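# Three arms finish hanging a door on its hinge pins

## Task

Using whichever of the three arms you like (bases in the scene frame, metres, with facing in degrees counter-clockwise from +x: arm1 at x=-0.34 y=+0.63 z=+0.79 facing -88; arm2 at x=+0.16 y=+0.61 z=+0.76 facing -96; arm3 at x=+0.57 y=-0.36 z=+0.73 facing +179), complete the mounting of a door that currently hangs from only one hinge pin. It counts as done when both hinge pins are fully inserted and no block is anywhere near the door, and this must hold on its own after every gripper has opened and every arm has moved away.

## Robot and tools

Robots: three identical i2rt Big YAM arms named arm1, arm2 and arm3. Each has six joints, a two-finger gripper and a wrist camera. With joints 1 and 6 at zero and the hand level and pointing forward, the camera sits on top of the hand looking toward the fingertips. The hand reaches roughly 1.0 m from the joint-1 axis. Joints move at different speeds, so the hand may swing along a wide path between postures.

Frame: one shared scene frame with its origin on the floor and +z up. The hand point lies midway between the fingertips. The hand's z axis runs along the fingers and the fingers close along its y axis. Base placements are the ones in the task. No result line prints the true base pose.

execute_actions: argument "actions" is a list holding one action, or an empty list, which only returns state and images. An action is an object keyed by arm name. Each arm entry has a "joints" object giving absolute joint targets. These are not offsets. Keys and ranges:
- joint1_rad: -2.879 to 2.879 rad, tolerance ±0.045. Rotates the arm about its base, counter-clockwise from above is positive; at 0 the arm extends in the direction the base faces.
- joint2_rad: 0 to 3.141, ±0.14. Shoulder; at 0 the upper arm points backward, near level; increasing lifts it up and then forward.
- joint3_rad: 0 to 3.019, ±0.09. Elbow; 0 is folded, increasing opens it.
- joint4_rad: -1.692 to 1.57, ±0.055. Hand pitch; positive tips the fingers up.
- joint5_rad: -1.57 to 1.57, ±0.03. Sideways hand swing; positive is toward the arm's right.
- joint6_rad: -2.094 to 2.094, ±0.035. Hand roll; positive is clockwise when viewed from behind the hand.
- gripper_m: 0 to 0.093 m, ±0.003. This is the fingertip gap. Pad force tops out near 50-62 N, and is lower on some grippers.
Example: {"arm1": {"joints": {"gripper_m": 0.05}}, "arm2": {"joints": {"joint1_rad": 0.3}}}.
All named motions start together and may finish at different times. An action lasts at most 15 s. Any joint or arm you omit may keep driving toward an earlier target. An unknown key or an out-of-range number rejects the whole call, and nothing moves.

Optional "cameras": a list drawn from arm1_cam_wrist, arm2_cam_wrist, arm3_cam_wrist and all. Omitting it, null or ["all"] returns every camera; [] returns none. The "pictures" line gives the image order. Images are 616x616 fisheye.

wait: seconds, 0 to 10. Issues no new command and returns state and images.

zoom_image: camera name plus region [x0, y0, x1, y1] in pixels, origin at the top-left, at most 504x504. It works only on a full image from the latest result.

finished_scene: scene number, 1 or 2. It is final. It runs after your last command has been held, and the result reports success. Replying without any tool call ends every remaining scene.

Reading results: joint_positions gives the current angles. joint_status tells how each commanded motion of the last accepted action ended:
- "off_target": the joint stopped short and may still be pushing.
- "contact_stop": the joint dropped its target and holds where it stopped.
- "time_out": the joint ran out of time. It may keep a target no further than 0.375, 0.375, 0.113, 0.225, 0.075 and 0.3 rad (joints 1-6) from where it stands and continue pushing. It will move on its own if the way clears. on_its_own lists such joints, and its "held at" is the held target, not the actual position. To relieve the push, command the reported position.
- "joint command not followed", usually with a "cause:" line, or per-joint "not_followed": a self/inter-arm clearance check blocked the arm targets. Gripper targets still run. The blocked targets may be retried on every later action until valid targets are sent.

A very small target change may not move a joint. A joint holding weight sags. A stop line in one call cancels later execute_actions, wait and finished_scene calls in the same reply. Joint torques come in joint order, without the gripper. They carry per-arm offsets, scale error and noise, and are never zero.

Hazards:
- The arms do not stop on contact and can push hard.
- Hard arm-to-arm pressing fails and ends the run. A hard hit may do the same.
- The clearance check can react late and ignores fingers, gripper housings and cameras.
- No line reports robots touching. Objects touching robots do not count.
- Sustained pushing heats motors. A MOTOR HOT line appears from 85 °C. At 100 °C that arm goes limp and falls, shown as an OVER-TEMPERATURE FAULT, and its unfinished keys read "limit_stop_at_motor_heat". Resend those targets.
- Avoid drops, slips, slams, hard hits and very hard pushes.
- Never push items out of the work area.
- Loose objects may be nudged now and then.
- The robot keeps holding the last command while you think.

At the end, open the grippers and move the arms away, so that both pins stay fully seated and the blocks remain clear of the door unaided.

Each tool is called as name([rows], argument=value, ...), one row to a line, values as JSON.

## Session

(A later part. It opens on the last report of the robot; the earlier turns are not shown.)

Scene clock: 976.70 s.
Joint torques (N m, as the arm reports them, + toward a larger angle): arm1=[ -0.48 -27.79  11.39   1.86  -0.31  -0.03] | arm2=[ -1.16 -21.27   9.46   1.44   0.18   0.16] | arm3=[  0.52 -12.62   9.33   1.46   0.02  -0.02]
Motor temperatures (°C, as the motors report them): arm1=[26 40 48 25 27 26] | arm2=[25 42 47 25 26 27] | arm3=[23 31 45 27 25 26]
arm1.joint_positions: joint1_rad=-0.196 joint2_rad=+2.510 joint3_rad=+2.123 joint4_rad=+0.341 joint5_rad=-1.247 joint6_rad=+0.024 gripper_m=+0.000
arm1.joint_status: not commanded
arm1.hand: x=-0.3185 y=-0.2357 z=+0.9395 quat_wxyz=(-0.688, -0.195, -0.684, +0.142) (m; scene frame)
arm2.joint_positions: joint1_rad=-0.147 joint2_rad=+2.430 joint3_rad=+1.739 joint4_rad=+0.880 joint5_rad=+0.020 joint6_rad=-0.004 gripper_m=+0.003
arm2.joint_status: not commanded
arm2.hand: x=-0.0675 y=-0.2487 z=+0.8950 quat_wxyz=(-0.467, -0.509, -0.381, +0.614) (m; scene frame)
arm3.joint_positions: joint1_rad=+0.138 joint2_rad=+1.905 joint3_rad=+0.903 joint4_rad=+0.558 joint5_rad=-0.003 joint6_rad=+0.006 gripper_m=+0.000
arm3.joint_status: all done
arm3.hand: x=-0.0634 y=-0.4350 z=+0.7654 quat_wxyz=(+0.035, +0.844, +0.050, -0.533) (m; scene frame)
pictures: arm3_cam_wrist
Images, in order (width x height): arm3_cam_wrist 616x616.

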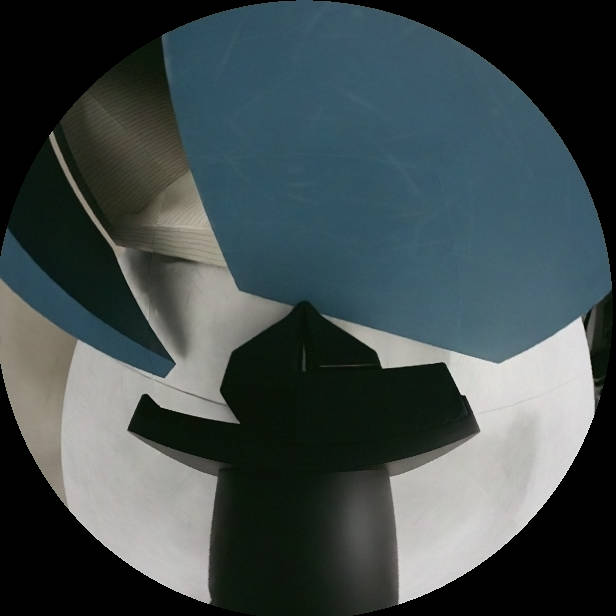

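execute_actions([
  {"arm3":{"joints":{"joint2_rad":1.885,"joint3_rad":0.83}}},
], cameras=["arm3_cam_wrist"])

execute_actions([
  {"arm3":{"joints":{"joint2_rad":1.95,"joint3_rad":0.96}}},
], cameras=["arm3_cam_wrist"])

Scene clock: 986.17 s.
Joint torques (N m, as the arm reports them, + toward a larger angle): arm1=[ -0.41 -27.9   11.38   1.81  -0.33  -0.04] | arm2=[ -1.17 -21.05   9.36   1.35   0.21   0.16] | arm3=[  0.44 -13.19   5.96   1.61   0.     0.  ]
Motor temperatures (°C, as the motors report them): arm1=[26 40 48 25 27 26] | arm2=[25 42 47 25 26 27] | arm3=[23 32 46 27 25 26]
arm1.joint_positions: joint1_rad=-0.196 joint2_rad=+2.510 joint3_rad=+2.123 joint4_rad=+0.341 joint5_rad=-1.247 joint6_rad=+0.024 gripper_m=+0.000
arm1.joint_status: not commanded
arm1.hand: x=-0.3185 y=-0.2357 z=+0.9395 quat_wxyz=(-0.688, -0.195, -0.684, +0.142) (m; scene frame)
arm2.joint_positions: joint1_rad=-0.147 joint2_rad=+2.430 joint3_rad=+1.739 joint4_rad=+0.880 joint5_rad=+0.020 joint6_rad=-0.004 gripper_m=+0.003
arm2.joint_status: not commanded
arm2.hand: x=-0.0675 y=-0.2487 z=+0.8950 quat_wxyz=(-0.467, -0.509, -0.381, +0.614) (m; scene frame)
arm3.joint_positions: joint1_rad=+0.138 joint2_rad=+1.900 joint3_rad=+0.826 joint4_rad=+0.556 joint5_rad=-0.003 joint6_rad=+0.006 gripper_m=+0.000
arm3.joint_status: all done
arm3.hand: x=-0.0298 y=-0.4309 z=+0.7357 quat_wxyz=(+0.033, +0.863, +0.051, -0.501) (m; scene frame)
pictures: arm3_cam_wrist
Images, in order (width x height): arm3_cam_wrist 616x616.

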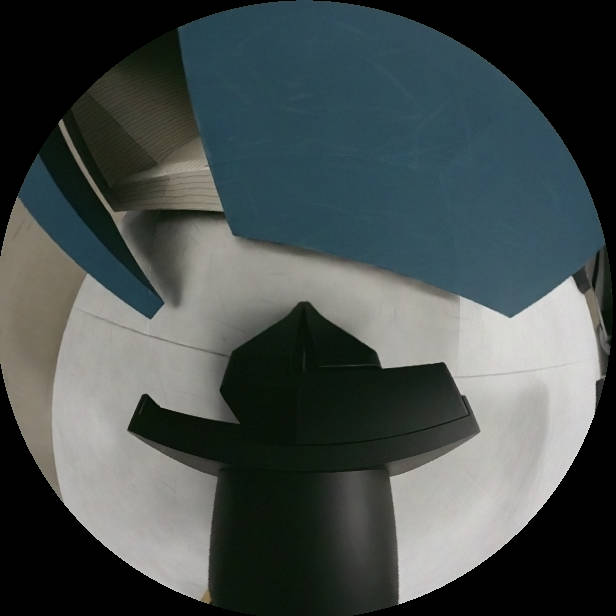

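Scene clock: 987.07 s.
Joint torques (N m, as the arm reports them, + toward a larger angle): arm1=[ -0.42 -27.86  11.35   1.82  -0.32  -0.03] | arm2=[ -1.45 -21.61   9.45   1.27   0.22   0.14] | arm3=[  0.48 -12.77   9.56   1.64   0.04  -0.03]
Motor temperatures (°C, as the motors report them): arm1=[26 40 48 25 27 26] | arm2=[25 42 47 25 26 27] | arm3=[23 32 46 27 25 26]
arm1.joint_positions: joint1_rad=-0.196 joint2_rad=+2.510 joint3_rad=+2.123 joint4_rad=+0.341 joint5_rad=-1.247 joint6_rad=+0.024 gripper_m=+0.000
arm1.joint_status: not commanded
arm1.hand: x=-0.3185 y=-0.2357 z=+0.9395 quat_wxyz=(-0.688, -0.195, -0.684, +0.142) (m; scene frame)
arm2.joint_positions: joint1_rad=-0.147 joint2_rad=+2.430 joint3_rad=+1.739 joint4_rad=+0.880 joint5_rad=+0.020 joint6_rad=-0.004 gripper_m=+0.003
arm2.joint_status: not commanded
arm2.hand: x=-0.0675 y=-0.2487 z=+0.8950 quat_wxyz=(-0.467, -0.509, -0.381, +0.614) (m; scene frame)
arm3.joint_positions: joint1_rad=+0.138 joint2_rad=+1.941 joint3_rad=+0.920 joint4_rad=+0.552 joint5_rad=-0.003 joint6_rad=+0.006 gripper_m=+0.000
arm3.joint_status: all done
arm3.hand: x=-0.0666 y=-0.4354 z=+0.7488 quat_wxyz=(+0.035, +0.851, +0.050, -0.522) (m; scene frame)
pictures: arm3_cam_wrist
Images, in order (width x height): arm3_cam_wrist 616x616.

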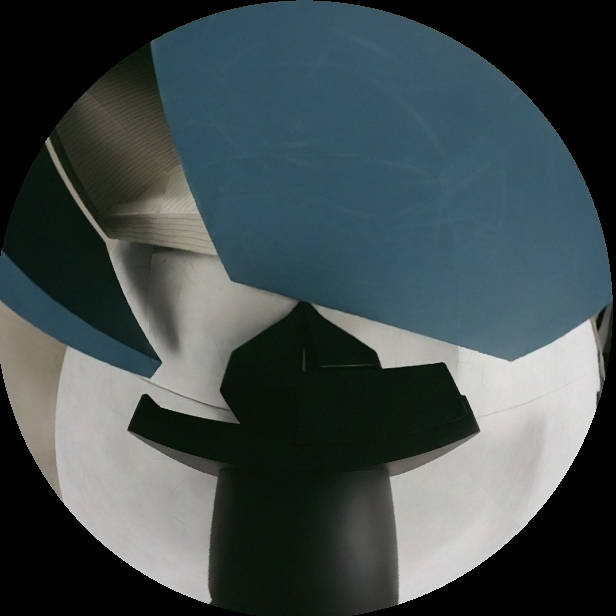

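execute_actions([
  {"arm3":{"joints":{"joint2_rad":2.0,"joint3_rad":1.03}}},
], cameras=["arm3_cam_wrist"])

Scene clock: 990.37 s.
Joint torques (N m, as the arm reports them, + toward a larger angle): arm1=[ -0.21 -27.62  11.39   1.84  -0.32  -0.04] | arm2=[ -0.88 -21.11   9.54   1.4    0.21   0.15] | arm3=[  0.45 -14.25  11.38   1.68  -0.01  -0.03]
Motor temperatures (°C, as the motors report them): arm1=[26 40 48 25 27 26] | arm2=[25 43 47 25 26 27] | arm3=[23 32 46 27 25 26]
arm1.joint_positions: joint1_rad=-0.196 joint2_rad=+2.510 joint3_rad=+2.123 joint4_rad=+0.341 joint5_rad=-1.247 joint6_rad=+0.024 gripper_m=+0.000
arm1.joint_status: not commanded
arm1.hand: x=-0.3185 y=-0.2357 z=+0.9395 quat_wxyz=(-0.688, -0.195, -0.684, +0.142) (m; scene frame)
arm2.joint_positions: joint1_rad=-0.147 joint2_rad=+2.430 joint3_rad=+1.739 joint4_rad=+0.880 joint5_rad=+0.020 joint6_rad=-0.004 gripper_m=+0.003
arm2.joint_status: not commanded
arm2.hand: x=-0.0675 y=-0.2487 z=+0.8950 quat_wxyz=(-0.467, -0.509, -0.381, +0.614) (m; scene frame)
arm3.joint_positions: joint1_rad=+0.138 joint2_rad=+1.993 joint3_rad=+0.968 joint4_rad=+0.550 joint5_rad=-0.003 joint6_rad=+0.006 gripper_m=+0.000
arm3.joint_status: all done
arm3.hand: x=-0.0809 y=-0.4372 z=+0.7353 quat_wxyz=(+0.034, +0.852, +0.050, -0.519) (m; scene frame)
pictures: arm3_cam_wrist
Images, in order (width x height): arm3_cam_wrist 616x616.

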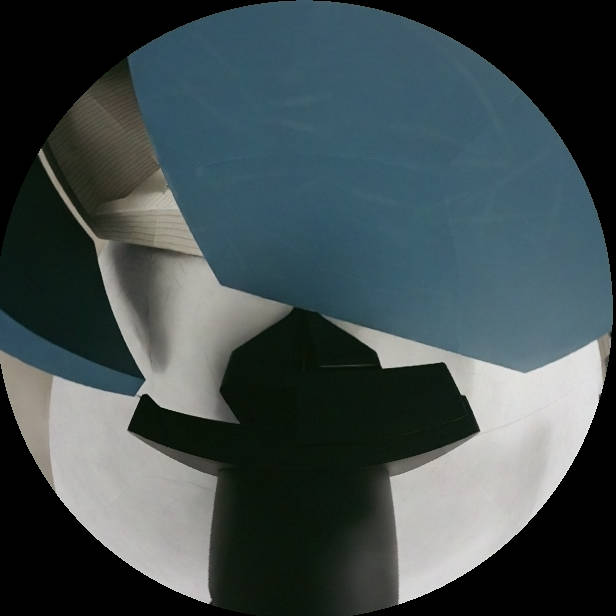

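execute_actions([
  {"arm3":{"joints":{"joint4_rad":0.68,"joint3_rad":1.0}},"arm2":{"joints":{"joint2_rad":2.46,"joint3_rad":1.745}}},
], cameras=["arm3_cam_wrist","arm1_cam_wrist"])

zoom_image(camera="arm1_cam_wrist", region=[235,230,285,320])

Scene clock: 996.73 s.
Joint torques (N m, as the arm reports them, + toward a larger angle): arm1=[ -0.31 -27.94  11.38   1.83  -0.33  -0.04] | arm2=[ -1.14 -19.89   9.98   1.3    0.17   0.18] | arm3=[  0.85 -15.28   9.3    3.89   0.03  -0.02]
Motor temperatures (°C, as the motors report them): arm1=[26 41 48 25 27 26] | arm2=[25 43 47 25 26 27] | arm3=[23 32 47 27 25 26]
arm1.joint_positions: joint1_rad=-0.196 joint2_rad=+2.510 joint3_rad=+2.123 joint4_rad=+0.341 joint5_rad=-1.247 joint6_rad=+0.024 gripper_m=+0.000
arm1.joint_status: not commanded
arm1.hand: x=-0.3185 y=-0.2357 z=+0.9395 quat_wxyz=(-0.688, -0.195, -0.684, +0.142) (m; scene frame)
arm2.joint_positions: joint1_rad=-0.147 joint2_rad=+2.430 joint3_rad=+1.739 joint4_rad=+0.880 joint5_rad=+0.020 joint6_rad=-0.004 gripper_m=+0.003
arm2.joint_status: all done
arm2.hand: x=-0.0675 y=-0.2487 z=+0.8950 quat_wxyz=(-0.467, -0.509, -0.381, +0.614) (m; scene frame)
arm3.joint_positions: joint1_rad=+0.139 joint2_rad=+2.010 joint3_rad=+0.960 joint4_rad=+0.621 joint5_rad=-0.003 joint6_rad=+0.006 gripper_m=+0.000
arm3.joint_status: joint4_rad time_out (moved +0.071 of +0.130); the others done
arm3.on_its_own: joint4_rad reads +0.621 and still pushes toward +0.680 since a time_out
arm3.hand: x=-0.0832 y=-0.4379 z=+0.7373 quat_wxyz=(+0.036, +0.840, +0.050, -0.539) (m; scene frame)
pictures: arm1_cam_wrist, arm3_cam_wrist
Images, in order (width x height): arm1_cam_wrist 616x616, arm3_cam_wrist 616x616.

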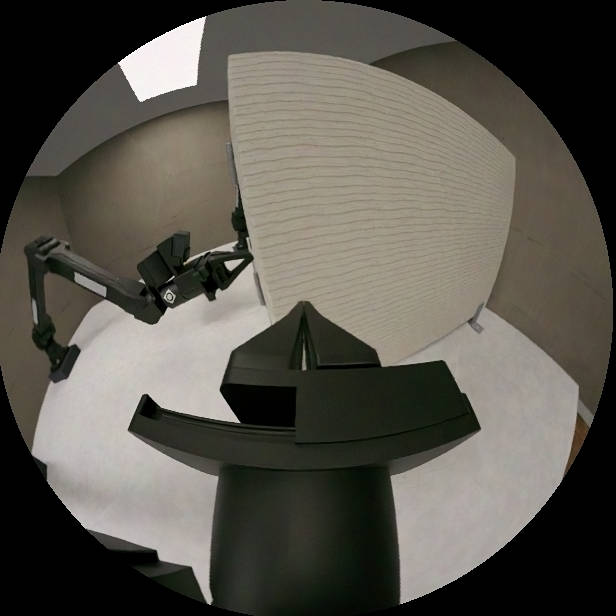

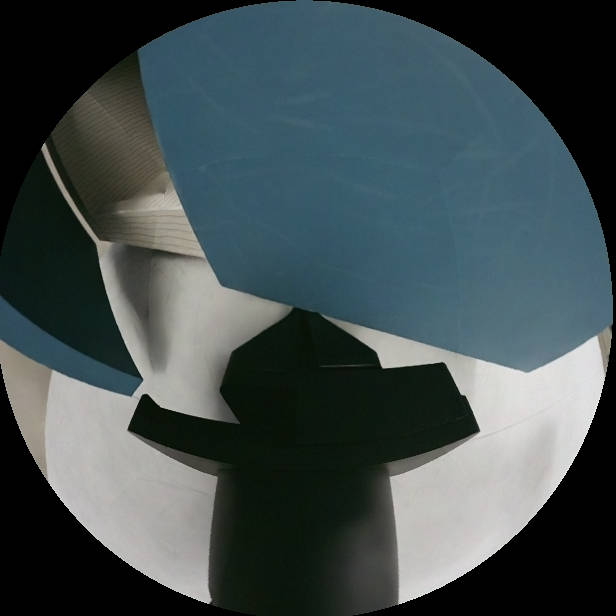

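Region (235, 230, 285, 320) of arm1_cam_wrist's 616x616 image, scaled by 5.600, with more detail than that image has.

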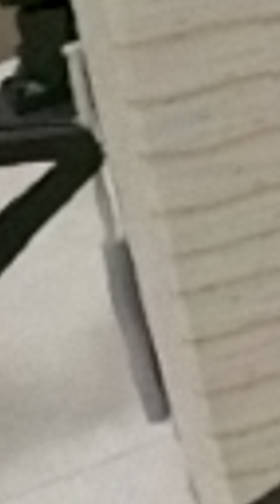

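execute_actions([
  {"arm3":{"joints":{"joint4_rad":0.63,"joint2_rad":1.965,"joint3_rad":1.0}},"arm2":{"joints":{"joint2_rad":2.46,"joint3_rad":1.70,"joint4_rad":0.86}}},
], cameras=["arm3_cam_wrist","arm1_cam_wrist"])

zoom_image(camera="arm1_cam_wrist", region=[235,230,285,320])

Scene clock: 1005.00 s.
Joint torques (N m, as the arm reports them, + toward a larger angle): arm1=[ -0.34 -27.77  11.38   1.86  -0.33  -0.05] | arm2=[ -0.88 -19.65   7.07   0.82   0.2    0.17] | arm3=[  0.71 -17.55   9.32   2.1   -0.01  -0.03]
Motor temperatures (°C, as the motors report them): arm1=[26 41 48 25 27 26] | arm2=[25 42 47 25 26 27] | arm3=[23 33 47 27 25 26]
arm1.joint_positions: joint1_rad=-0.196 joint2_rad=+2.510 joint3_rad=+2.123 joint4_rad=+0.341 joint5_rad=-1.247 joint6_rad=+0.024 gripper_m=+0.000
arm1.joint_status: not commanded
arm1.hand: x=-0.3185 y=-0.2357 z=+0.9395 quat_wxyz=(-0.688, -0.195, -0.684, +0.142) (m; scene frame)
arm2.joint_positions: joint1_rad=-0.147 joint2_rad=+2.429 joint3_rad=+1.728 joint4_rad=+0.880 joint5_rad=+0.020 joint6_rad=-0.004 gripper_m=+0.003
arm2.joint_status: all done
arm2.hand: x=-0.0669 y=-0.2468 z=+0.8906 quat_wxyz=(-0.465, -0.512, -0.383, +0.612) (m; scene frame)
arm3.joint_positions: joint1_rad=+0.139 joint2_rad=+2.010 joint3_rad=+0.960 joint4_rad=+0.619 joint5_rad=-0.003 joint6_rad=+0.006 gripper_m=+0.000
arm3.joint_status: all done
arm3.hand: x=-0.0829 y=-0.4379 z=+0.7367 quat_wxyz=(+0.036, +0.841, +0.050, -0.538) (m; scene frame)
pictures: arm1_cam_wrist, arm3_cam_wrist
Images, in order (width x height): arm1_cam_wrist 616x616, arm3_cam_wrist 616x616.

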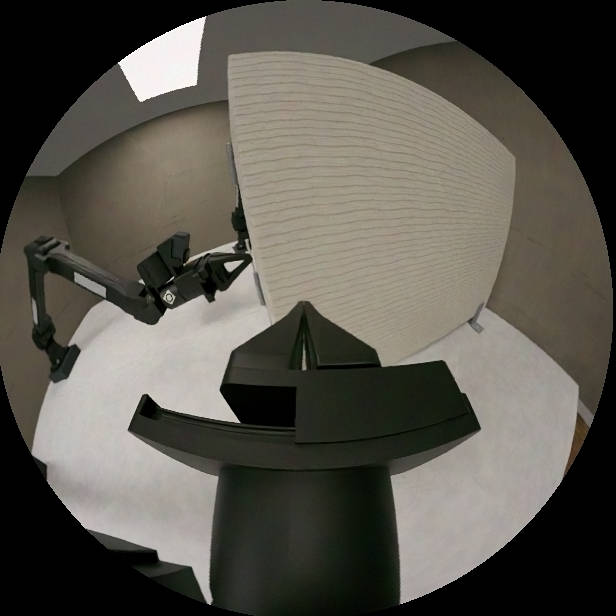

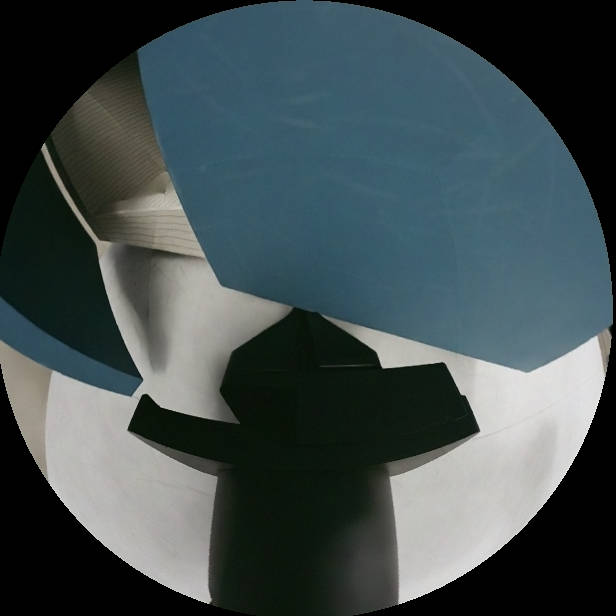

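Region (235, 230, 285, 320) of arm1_cam_wrist's 616x616 image, scaled by 5.600, with more detail than that image has.

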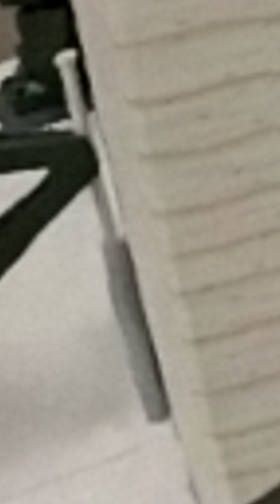

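execute_actions([
  {"arm2":{"joints":{"joint2_rad":2.50,"joint3_rad":1.69,"joint4_rad":0.90}}},
], cameras=["arm1_cam_wrist"])

zoom_image(camera="arm1_cam_wrist", region=[235,230,285,320])

Scene clock: 1008.57 s.
Joint torques (N m, as the arm reports them, + toward a larger angle): arm1=[ -0.23 -27.89  11.36   1.84  -0.33  -0.03] | arm2=[ -1.34 -16.53   6.37   2.09   0.26   0.17] | arm3=[  0.8  -17.36   9.3    2.11   0.02  -0.05]
Motor temperatures (°C, as the motors report them): arm1=[26 41 49 25 27 26] | arm2=[25 42 46 25 26 27] | arm3=[23 33 47 27 25 26]
arm1.joint_positions: joint1_rad=-0.196 joint2_rad=+2.510 joint3_rad=+2.123 joint4_rad=+0.341 joint5_rad=-1.247 joint6_rad=+0.024 gripper_m=+0.000
arm1.joint_status: not commanded
arm1.hand: x=-0.3185 y=-0.2357 z=+0.9395 quat_wxyz=(-0.688, -0.195, -0.684, +0.142) (m; scene frame)
arm2.joint_positions: joint1_rad=-0.147 joint2_rad=+2.431 joint3_rad=+1.725 joint4_rad=+0.892 joint5_rad=+0.019 joint6_rad=-0.004 gripper_m=+0.003
arm2.joint_status: all done
arm2.hand: x=-0.0662 y=-0.2458 z=+0.8904 quat_wxyz=(-0.467, -0.510, -0.382, +0.614) (m; scene frame)
arm3.joint_positions: joint1_rad=+0.139 joint2_rad=+2.010 joint3_rad=+0.960 joint4_rad=+0.619 joint5_rad=-0.003 joint6_rad=+0.006 gripper_m=+0.000
arm3.joint_status: not commanded
arm3.hand: x=-0.0829 y=-0.4379 z=+0.7367 quat_wxyz=(+0.036, +0.841, +0.050, -0.538) (m; scene frame)
pictures: arm1_cam_wrist
Images, in order (width x height): arm1_cam_wrist 616x616.

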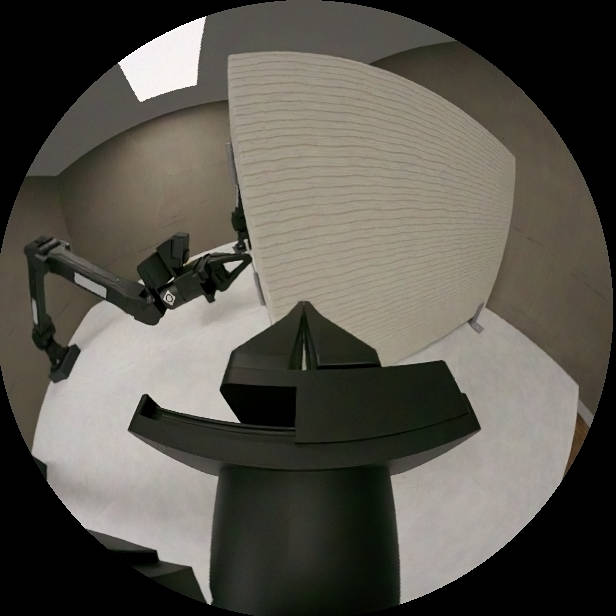

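Region (235, 230, 285, 320) of arm1_cam_wrist's 616x616 image, scaled by 5.600, with more detail than that image has.

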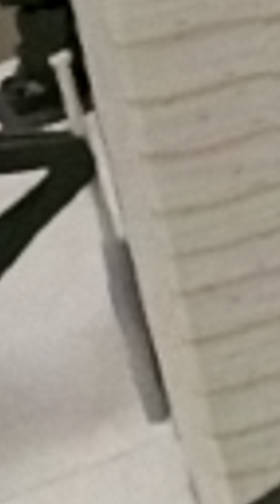

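execute_actions([
  {"arm2":{"joints":{"joint2_rad":2.445,"joint3_rad":1.725,"joint4_rad":0.88}},"arm3":{"joints":{"joint2_rad":1.93,"joint3_rad":0.93}}},
], cameras=["arm3_cam_wrist","arm1_cam_wrist"])

Scene clock: 1015.23 s.
Joint torques (N m, as the arm reports them, + toward a larger angle): arm1=[ -0.42 -27.88  11.35   1.84  -0.31  -0.04] | arm2=[ -1.04 -20.87   9.24   1.14   0.22   0.17] | arm3=[  0.53 -16.89   6.96   2.11  -0.01  -0.02]
Motor temperatures (°C, as the motors report them): arm1=[26 41 49 25 27 26] | arm2=[25 42 45 25 26 27] | arm3=[23 34 47 27 25 26]
arm1.joint_positions: joint1_rad=-0.196 joint2_rad=+2.510 joint3_rad=+2.123 joint4_rad=+0.341 joint5_rad=-1.247 joint6_rad=+0.024 gripper_m=+0.000
arm1.joint_status: not commanded
arm1.hand: x=-0.3185 y=-0.2357 z=+0.9395 quat_wxyz=(-0.688, -0.195, -0.684, +0.142) (m; scene frame)
arm2.joint_positions: joint1_rad=-0.147 joint2_rad=+2.430 joint3_rad=+1.725 joint4_rad=+0.892 joint5_rad=+0.019 joint6_rad=-0.004 gripper_m=+0.003
arm2.joint_status: all done
arm2.hand: x=-0.0662 y=-0.2458 z=+0.8907 quat_wxyz=(-0.467, -0.509, -0.381, +0.614) (m; scene frame)
arm3.joint_positions: joint1_rad=+0.139 joint2_rad=+1.967 joint3_rad=+0.920 joint4_rad=+0.618 joint5_rad=-0.003 joint6_rad=+0.006 gripper_m=+0.000
arm3.joint_status: all done
arm3.hand: x=-0.0705 y=-0.4364 z=+0.7473 quat_wxyz=(+0.036, +0.840, +0.050, -0.539) (m; scene frame)
pictures: arm1_cam_wrist, arm3_cam_wrist
Images, in order (width x height): arm1_cam_wrist 616x616, arm3_cam_wrist 616x616.

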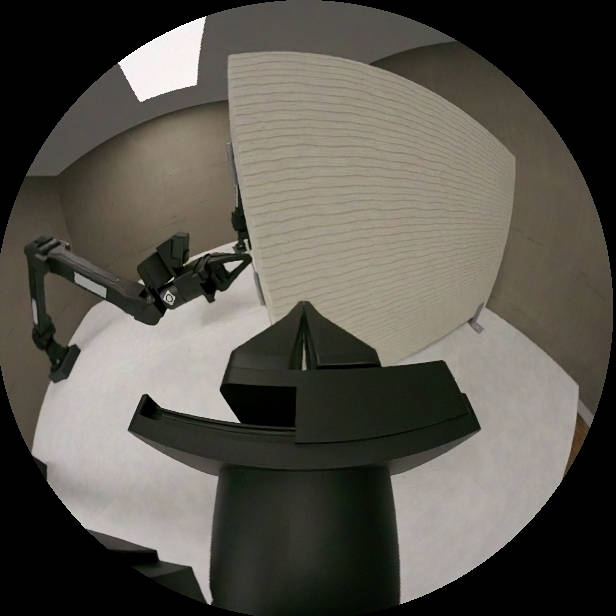

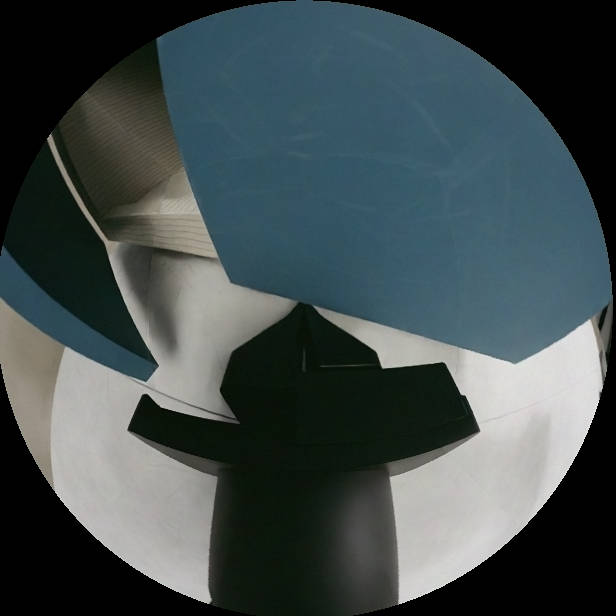

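execute_actions([
  {"arm2":{"joints":{"joint2_rad":2.50,"joint3_rad":1.715,"joint4_rad":0.90}}},
], cameras=["arm3_cam_wrist","arm1_cam_wrist"])

zoom_image(camera="arm1_cam_wrist", region=[235,230,285,320])

Scene clock: 1020.13 s.
Joint torques (N m, as the arm reports them, + toward a larger angle): arm1=[ -0.37 -27.94  11.41   1.82  -0.33  -0.04] | arm2=[ -1.   -16.71   8.47   2.05   0.25   0.14] | arm3=[  1.07 -16.45   6.79   2.19   0.03  -0.02]
Motor temperatures (°C, as the motors report them): arm1=[26 41 49 25 27 26] | arm2=[25 42 46 25 26 27] | arm3=[23 34 46 27 25 26]
arm1.joint_positions: joint1_rad=-0.196 joint2_rad=+2.510 joint3_rad=+2.123 joint4_rad=+0.341 joint5_rad=-1.247 joint6_rad=+0.024 gripper_m=+0.000
arm1.joint_status: not commanded
arm1.hand: x=-0.3185 y=-0.2357 z=+0.9395 quat_wxyz=(-0.688, -0.195, -0.684, +0.142) (m; scene frame)
arm2.joint_positions: joint1_rad=-0.147 joint2_rad=+2.431 joint3_rad=+1.725 joint4_rad=+0.892 joint5_rad=+0.019 joint6_rad=-0.004 gripper_m=+0.003
arm2.joint_status: all done
arm2.hand: x=-0.0662 y=-0.2458 z=+0.8901 quat_wxyz=(-0.467, -0.510, -0.382, +0.614) (m; scene frame)
arm3.joint_positions: joint1_rad=+0.139 joint2_rad=+1.967 joint3_rad=+0.920 joint4_rad=+0.618 joint5_rad=-0.003 joint6_rad=+0.006 gripper_m=+0.000
arm3.joint_status: not commanded
arm3.hand: x=-0.0705 y=-0.4364 z=+0.7473 quat_wxyz=(+0.036, +0.840, +0.050, -0.539) (m; scene frame)
pictures: arm1_cam_wrist, arm3_cam_wrist
Images, in order (width x height): arm1_cam_wrist 616x616, arm3_cam_wrist 616x616.

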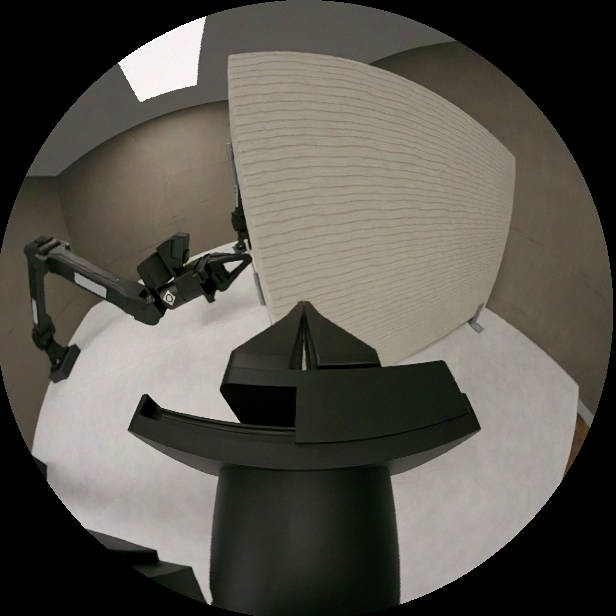

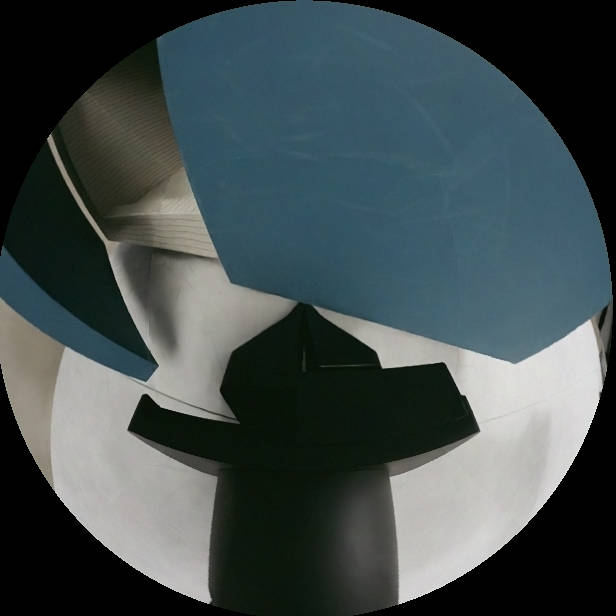

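Region (235, 230, 285, 320) of arm1_cam_wrist's 616x616 image, scaled by 5.600, with more detail than that image has.

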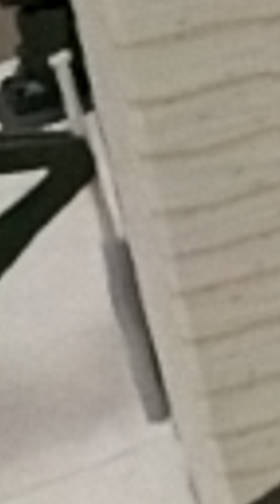

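execute_actions([
  {"arm2":{"joints":{"joint2_rad":2.475}},"arm3":{"joints":{"joint2_rad":1.90,"joint3_rad":0.975,"joint4_rad":0.64}}},
], cameras=["arm3_cam_wrist","arm1_cam_wrist"])

zoom_image(camera="arm1_cam_wrist", region=[235,230,285,320])

Scene clock: 1024.47 s.
Joint torques (N m, as the arm reports them, + toward a larger angle): arm1=[ -0.23 -27.97  11.41   1.8   -0.32  -0.04] | arm2=[ -0.92 -18.41   8.48   1.95   0.24   0.17] | arm3=[  0.78 -18.48  10.74   2.58   0.01  -0.02]
Motor temperatures (°C, as the motors report them): arm1=[26 41 49 25 27 26] | arm2=[25 42 46 25 26 27] | arm3=[23 34 46 27 25 26]
arm1.joint_positions: joint1_rad=-0.196 joint2_rad=+2.510 joint3_rad=+2.123 joint4_rad=+0.341 joint5_rad=-1.247 joint6_rad=+0.024 gripper_m=+0.000
arm1.joint_status: not commanded
arm1.hand: x=-0.3185 y=-0.2357 z=+0.9395 quat_wxyz=(-0.688, -0.195, -0.684, +0.142) (m; scene frame)
arm2.joint_positions: joint1_rad=-0.147 joint2_rad=+2.431 joint3_rad=+1.725 joint4_rad=+0.892 joint5_rad=+0.019 joint6_rad=-0.004 gripper_m=+0.003
arm2.joint_status: all done
arm2.hand: x=-0.0662 y=-0.2458 z=+0.8901 quat_wxyz=(-0.467, -0.510, -0.382, +0.614) (m; scene frame)
arm3.joint_positions: joint1_rad=+0.139 joint2_rad=+1.963 joint3_rad=+0.920 joint4_rad=+0.618 joint5_rad=-0.003 joint6_rad=+0.006 gripper_m=+0.000
arm3.joint_status: all done
arm3.hand: x=-0.0710 y=-0.4364 z=+0.7497 quat_wxyz=(+0.036, +0.839, +0.050, -0.541) (m; scene frame)
pictures: arm1_cam_wrist, arm3_cam_wrist
Images, in order (width x height): arm1_cam_wrist 616x616, arm3_cam_wrist 616x616.

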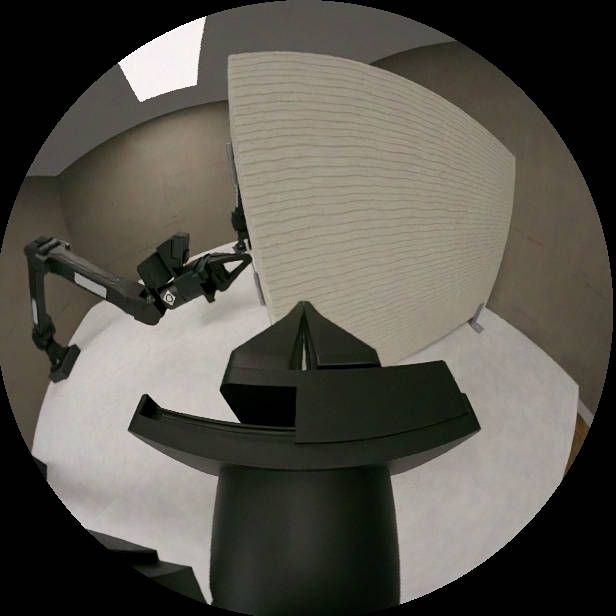

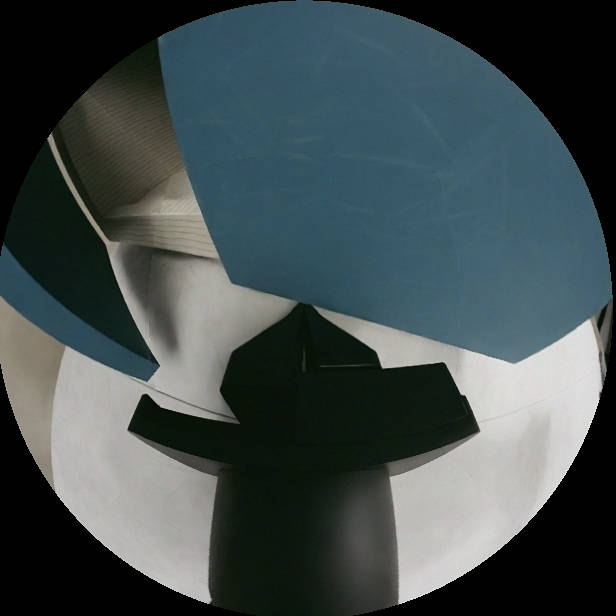

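Region (235, 230, 285, 320) of arm1_cam_wrist's 616x616 image, scaled by 5.600, with more detail than that image has.

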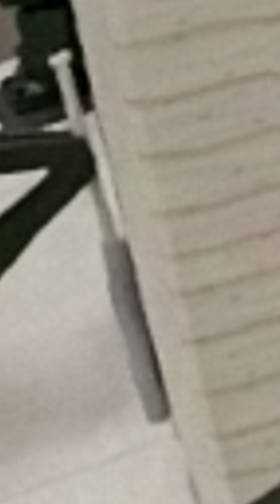

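execute_actions([
  {"arm2":{"joints":{"joint2_rad":2.43,"joint3_rad":1.725,"joint4_rad":0.89,"gripper_m":0.014}}},
], cameras=["arm2_cam_wrist","arm1_cam_wrist"])

zoom_image(camera="arm1_cam_wrist", region=[235,230,285,320])

Scene clock: 1029.93 s.
Joint torques (N m, as the arm reports them, + toward a larger angle): arm1=[ -0.24 -27.83  11.4    1.85  -0.32  -0.04] | arm2=[ -1.14 -21.72   9.3    1.63   0.2    0.19] | arm3=[  1.02 -18.36  10.58   2.59   0.01  -0.02]
Motor temperatures (°C, as the motors report them): arm1=[26 41 49 25 27 26] | arm2=[25 42 45 25 26 27] | arm3=[23 35 47 27 25 26]
arm1.joint_positions: joint1_rad=-0.196 joint2_rad=+2.510 joint3_rad=+2.123 joint4_rad=+0.341 joint5_rad=-1.247 joint6_rad=+0.024 gripper_m=+0.000
arm1.joint_status: not commanded
arm1.hand: x=-0.3185 y=-0.2357 z=+0.9395 quat_wxyz=(-0.688, -0.195, -0.684, +0.142) (m; scene frame)
arm2.joint_positions: joint1_rad=-0.148 joint2_rad=+2.432 joint3_rad=+1.722 joint4_rad=+0.892 joint5_rad=+0.020 joint6_rad=-0.004 gripper_m=+0.014
arm2.joint_status: all done
arm2.hand: x=-0.0672 y=-0.2450 z=+0.8880 quat_wxyz=(-0.466, -0.511, -0.382, +0.613) (m; scene frame)
arm3.joint_positions: joint1_rad=+0.139 joint2_rad=+1.963 joint3_rad=+0.920 joint4_rad=+0.618 joint5_rad=-0.003 joint6_rad=+0.006 gripper_m=+0.000
arm3.joint_status: not commanded
arm3.hand: x=-0.0710 y=-0.4364 z=+0.7497 quat_wxyz=(+0.036, +0.839, +0.050, -0.541) (m; scene frame)
pictures: arm1_cam_wrist, arm2_cam_wrist
Images, in order (width x height): arm1_cam_wrist 616x616, arm2_cam_wrist 616x616.

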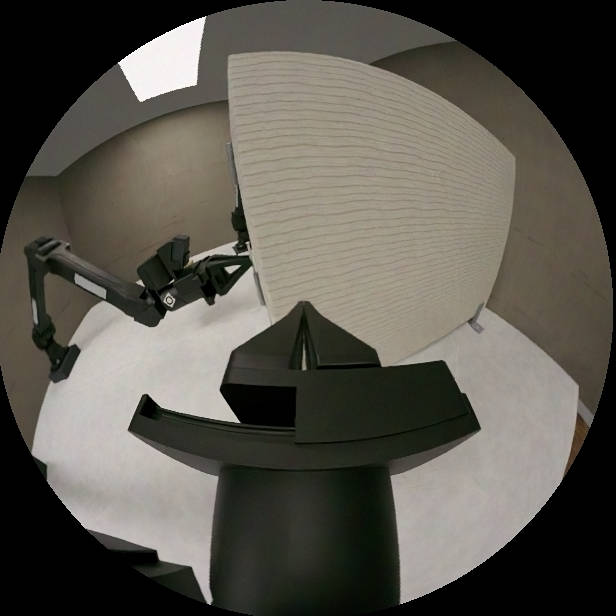

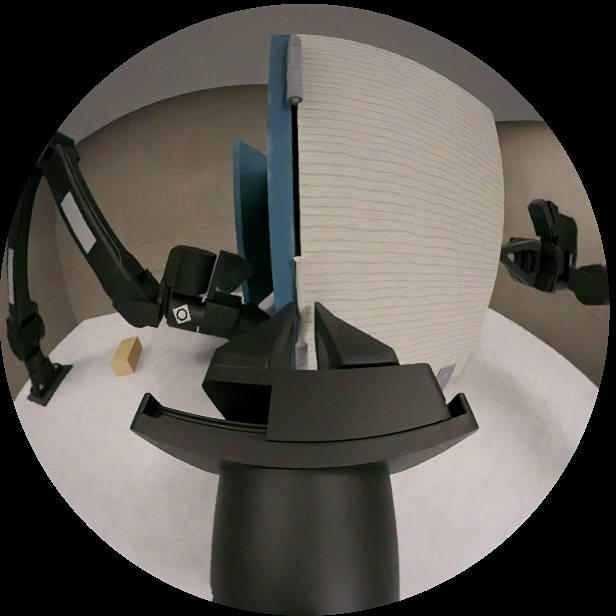

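Region (235, 230, 285, 320) of arm1_cam_wrist's 616x616 image, scaled by 5.600, with more detail than that image has.

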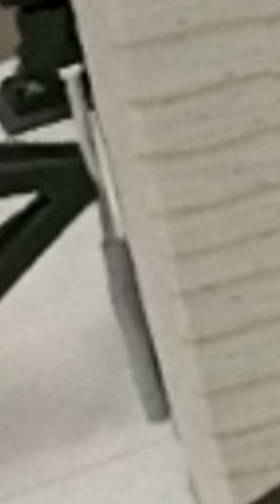

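execute_actions([
  {"arm2":{"joints":{"gripper_m":0.035,"joint5_rad":-0.008}}},
], cameras=[])

execute_actions([
  {"arm2":{"joints":{"joint2_rad":2.35,"joint4_rad":0.82}}},
], cameras=[])

execute_actions([
  {"arm2":{"joints":{"gripper_m":0.0,"joint3_rad":1.76}},"arm3":{"joints":{"joint2_rad":1.88}}},
], cameras=["arm2_cam_wrist","arm1_cam_wrist"])

zoom_image(camera="arm1_cam_wrist", region=[225,210,285,320])

Scene clock: 1039.33 s.
Joint torques (N m, as the arm reports them, + toward a larger angle): arm1=[ -0.18 -27.86  11.4    1.83  -0.32  -0.04] | arm2=[ -0.89 -22.14   9.5    1.65  -0.14   0.15] | arm3=[  0.82 -18.24  10.61   2.6    0.01  -0.02]
Motor temperatures (°C, as the motors report them): arm1=[26 42 49 25 27 26] | arm2=[25 43 46 25 26 27] | arm3=[23 36 48 27 25 26]
arm1.joint_positions: joint1_rad=-0.196 joint2_rad=+2.510 joint3_rad=+2.123 joint4_rad=+0.341 joint5_rad=-1.247 joint6_rad=+0.024 gripper_m=+0.000
arm1.joint_status: not commanded
arm1.hand: x=-0.3185 y=-0.2357 z=+0.9395 quat_wxyz=(-0.688, -0.195, -0.684, +0.142) (m; scene frame)
arm2.joint_positions: joint1_rad=-0.148 joint2_rad=+2.432 joint3_rad=+1.722 joint4_rad=+0.892 joint5_rad=-0.004 joint6_rad=-0.004 gripper_m=+0.035
arm2.joint_status: all done
arm2.hand: x=-0.0632 y=-0.2460 z=+0.8880 quat_wxyz=(-0.472, -0.506, -0.389, +0.609) (m; scene frame)
arm3.joint_positions: joint1_rad=+0.139 joint2_rad=+1.963 joint3_rad=+0.920 joint4_rad=+0.618 joint5_rad=-0.003 joint6_rad=+0.006 gripper_m=+0.000
arm3.joint_status: not commanded
arm3.hand: x=-0.0710 y=-0.4364 z=+0.7497 quat_wxyz=(+0.036, +0.839, +0.050, -0.541) (m; scene frame)
pictures: none
No camera images: the call's "cameras" was empty. Leave "cameras" out to get every camera's image.

Scene clock: 1040.37 s.
Joint torques (N m, as the arm reports them, + toward a larger angle): arm1=[ -0.3  -27.89  11.37   1.87  -0.32  -0.04] | arm2=[ -0.72 -20.97   9.97   0.99  -0.15   0.18] | arm3=[  0.41 -18.5   10.64   2.54   0.    -0.04]
Motor temperatures (°C, as the motors report them): arm1=[26 42 49 25 27 26] | arm2=[25 43 46 25 26 27] | arm3=[23 36 48 27 25 26]
arm1.joint_positions: joint1_rad=-0.196 joint2_rad=+2.510 joint3_rad=+2.123 joint4_rad=+0.341 joint5_rad=-1.247 joint6_rad=+0.024 gripper_m=+0.000
arm1.joint_status: not commanded
arm1.hand: x=-0.3185 y=-0.2357 z=+0.9395 quat_wxyz=(-0.688, -0.195, -0.684, +0.142) (m; scene frame)
arm2.joint_positions: joint1_rad=-0.148 joint2_rad=+2.344 joint3_rad=+1.722 joint4_rad=+0.839 joint5_rad=-0.004 joint6_rad=-0.004 gripper_m=+0.035
arm2.joint_status: all done
arm2.hand: x=-0.0638 y=-0.2462 z=+0.9510 quat_wxyz=(-0.478, -0.495, -0.381, +0.617) (m; scene frame)
arm3.joint_positions: joint1_rad=+0.139 joint2_rad=+1.963 joint3_rad=+0.920 joint4_rad=+0.618 joint5_rad=-0.003 joint6_rad=+0.006 gripper_m=+0.000
arm3.joint_status: not commanded
arm3.hand: x=-0.0710 y=-0.4364 z=+0.7497 quat_wxyz=(+0.036, +0.839, +0.050, -0.541) (m; scene frame)
pictures: none
No camera images: the call's "cameras" was empty. Leave "cameras" out to get every camera's image.

Scene clock: 1040.90 s.
Joint torques (N m, as the arm reports them, + toward a larger angle): arm1=[ -0.3  -27.82  11.39   1.89  -0.33  -0.03] | arm2=[ -1.1  -21.78  13.01   1.09  -0.18   0.15] | arm3=[  0.65 -19.54  10.7    2.71  -0.02  -0.03]
Motor temperatures (°C, as the motors report them): arm1=[26 42 49 25 27 26] | arm2=[25 43 46 25 26 27] | arm3=[23 36 48 27 25 26]
arm1.joint_positions: joint1_rad=-0.196 joint2_rad=+2.510 joint3_rad=+2.123 joint4_rad=+0.341 joint5_rad=-1.247 joint6_rad=+0.024 gripper_m=+0.000
arm1.joint_status: not commanded
arm1.hand: x=-0.3185 y=-0.2357 z=+0.9395 quat_wxyz=(-0.688, -0.195, -0.684, +0.142) (m; scene frame)
arm2.joint_positions: joint1_rad=-0.148 joint2_rad=+2.344 joint3_rad=+1.722 joint4_rad=+0.839 joint5_rad=-0.004 joint6_rad=-0.004 gripper_m=+0.001
arm2.joint_status: all done
arm2.hand: x=-0.0638 y=-0.2462 z=+0.9510 quat_wxyz=(-0.478, -0.495, -0.381, +0.617) (m; scene frame)
arm3.joint_positions: joint1_rad=+0.139 joint2_rad=+1.959 joint3_rad=+0.920 joint4_rad=+0.612 joint5_rad=-0.003 joint6_rad=+0.006 gripper_m=+0.000
arm3.joint_status: all done
arm3.hand: x=-0.0708 y=-0.4367 z=+0.7511 quat_wxyz=(+0.036, +0.839, +0.050, -0.540) (m; scene frame)
pictures: arm1_cam_wrist, arm2_cam_wrist
Images, in order (width x height): arm1_cam_wrist 616x616, arm2_cam_wrist 616x616.

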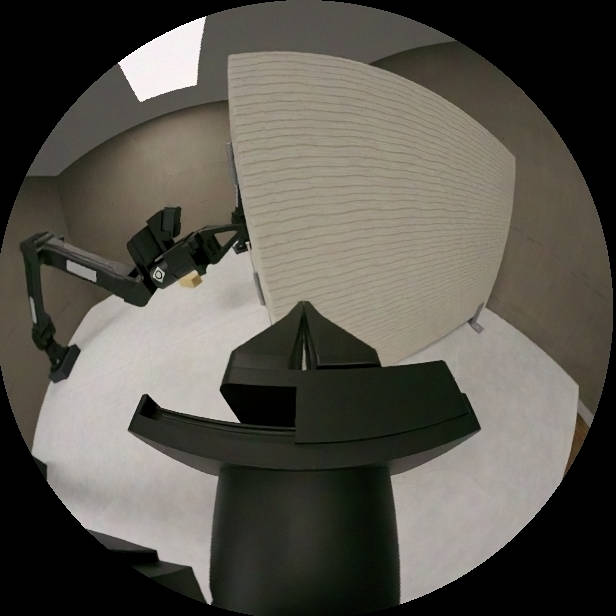

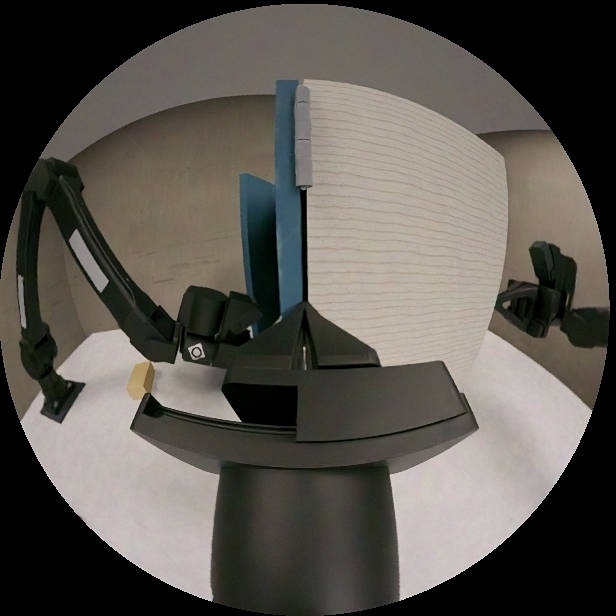

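Region (225, 210, 285, 320) of arm1_cam_wrist's 616x616 image, scaled by 4.582, with more detail than that image has; it fills the left 275 columns of this view, and the rest is white.

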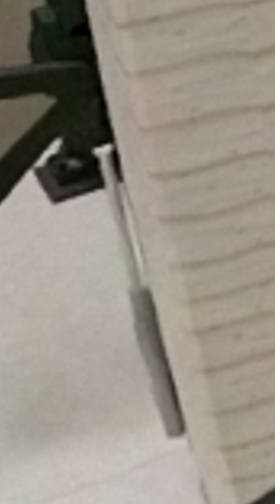

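execute_actions([
  {"arm2":{"joints":{"joint2_rad":2.42,"joint4_rad":0.87}}},
], cameras=["arm2_cam_wrist","arm1_cam_wrist"])

zoom_image(camera="arm1_cam_wrist", region=[225,210,285,320])

Scene clock: 1046.20 s.
Joint torques (N m, as the arm reports them, + toward a larger angle): arm1=[ -0.27 -27.77  11.38   1.86  -0.32  -0.04] | arm2=[ -0.52 -18.11  12.34   1.99  -0.13   0.14] | arm3=[  1.08 -19.7   10.65   2.75   0.    -0.02]
Motor temperatures (°C, as the motors report them): arm1=[26 42 49 25 27 26] | arm2=[25 43 47 25 26 27] | arm3=[23 36 48 27 25 26]
arm1.joint_positions: joint1_rad=-0.196 joint2_rad=+2.510 joint3_rad=+2.123 joint4_rad=+0.341 joint5_rad=-1.247 joint6_rad=+0.024 gripper_m=+0.000
arm1.joint_status: not commanded
arm1.hand: x=-0.3185 y=-0.2357 z=+0.9395 quat_wxyz=(-0.688, -0.195, -0.684, +0.142) (m; scene frame)
arm2.joint_positions: joint1_rad=-0.148 joint2_rad=+2.375 joint3_rad=+1.726 joint4_rad=+0.862 joint5_rad=-0.005 joint6_rad=-0.004 gripper_m=+0.001
arm2.joint_status: all done
arm2.hand: x=-0.0638 y=-0.2472 z=+0.9316 quat_wxyz=(-0.478, -0.496, -0.382, +0.616) (m; scene frame)
arm3.joint_positions: joint1_rad=+0.139 joint2_rad=+1.959 joint3_rad=+0.920 joint4_rad=+0.612 joint5_rad=-0.003 joint6_rad=+0.006 gripper_m=+0.000
arm3.joint_status: not commanded
arm3.hand: x=-0.0708 y=-0.4369 z=+0.7511 quat_wxyz=(+0.036, +0.839, +0.050, -0.540) (m; scene frame)
pictures: arm1_cam_wrist, arm2_cam_wrist
Images, in order (width x height): arm1_cam_wrist 616x616, arm2_cam_wrist 616x616.

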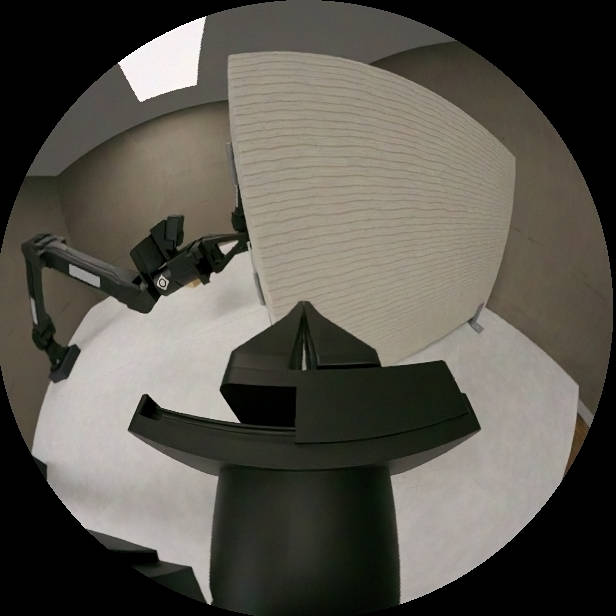

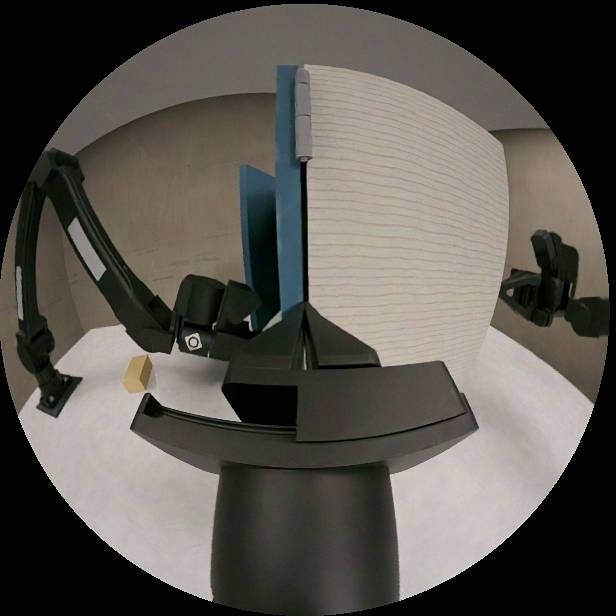

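Region (225, 210, 285, 320) of arm1_cam_wrist's 616x616 image, scaled by 4.582, with more detail than that image has; it fills the left 275 columns of this view, and the rest is white.

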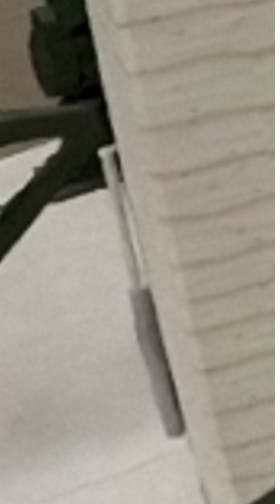

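execute_actions([
  {"arm2":{"joints":{"joint2_rad":2.405}},"arm3":{"joints":{"joint2_rad":1.84,"joint4_rad":0.65}}},
], cameras=["arm3_cam_wrist","arm1_cam_wrist"])

zoom_image(camera="arm1_cam_wrist", region=[225,210,285,320])

Scene clock: 1053.07 s.
Joint torques (N m, as the arm reports them, + toward a larger angle): arm1=[ -0.29 -27.86  11.39   1.86  -0.32  -0.05] | arm2=[ -0.89 -19.65  12.35   2.02  -0.12   0.17] | arm3=[  0.12 -21.58  10.95   3.51   0.01  -0.02]
Motor temperatures (°C, as the motors report them): arm1=[26 42 49 25 27 26] | arm2=[25 42 48 25 26 27] | arm3=[23 37 49 27 25 26]
arm1.joint_positions: joint1_rad=-0.196 joint2_rad=+2.510 joint3_rad=+2.123 joint4_rad=+0.341 joint5_rad=-1.247 joint6_rad=+0.024 gripper_m=+0.000
arm1.joint_status: not commanded
arm1.hand: x=-0.3185 y=-0.2357 z=+0.9395 quat_wxyz=(-0.688, -0.195, -0.684, +0.142) (m; scene frame)
arm2.joint_positions: joint1_rad=-0.148 joint2_rad=+2.375 joint3_rad=+1.726 joint4_rad=+0.862 joint5_rad=-0.005 joint6_rad=-0.004 gripper_m=+0.001
arm2.joint_status: all done
arm2.hand: x=-0.0638 y=-0.2472 z=+0.9316 quat_wxyz=(-0.478, -0.496, -0.382, +0.616) (m; scene frame)
arm3.joint_positions: joint1_rad=+0.142 joint2_rad=+1.946 joint3_rad=+0.918 joint4_rad=+0.601 joint5_rad=-0.003 joint6_rad=+0.006 gripper_m=+0.000
arm3.joint_status: all done
arm3.hand: x=-0.0698 y=-0.4385 z=+0.7557 quat_wxyz=(+0.037, +0.839, +0.051, -0.540) (m; scene frame)
pictures: arm1_cam_wrist, arm3_cam_wrist
Images, in order (width x height): arm1_cam_wrist 616x616, arm3_cam_wrist 616x616.

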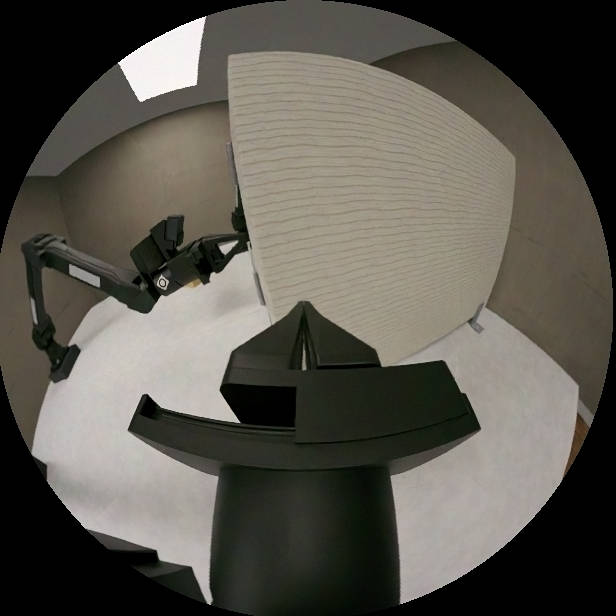

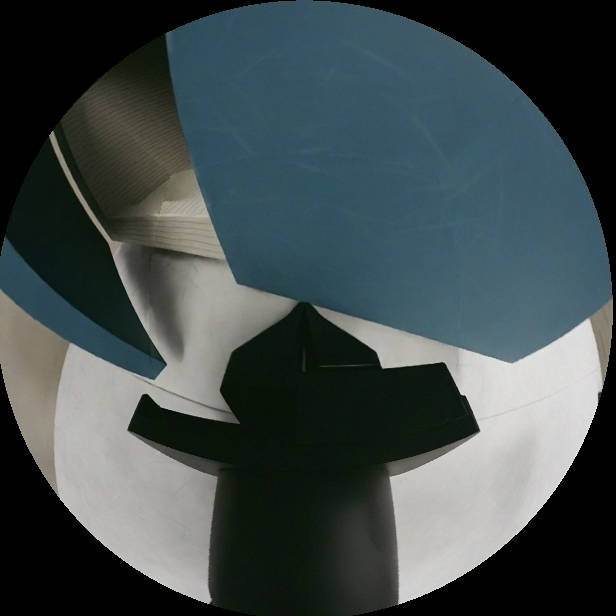

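Region (225, 210, 285, 320) of arm1_cam_wrist's 616x616 image, scaled by 4.582, with more detail than that image has; it fills the left 275 columns of this view, and the rest is white.

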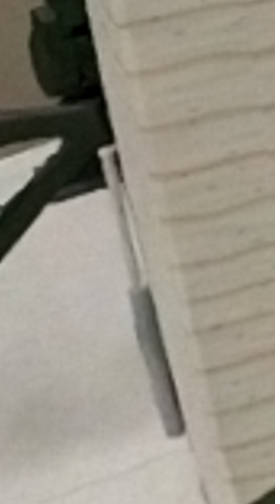

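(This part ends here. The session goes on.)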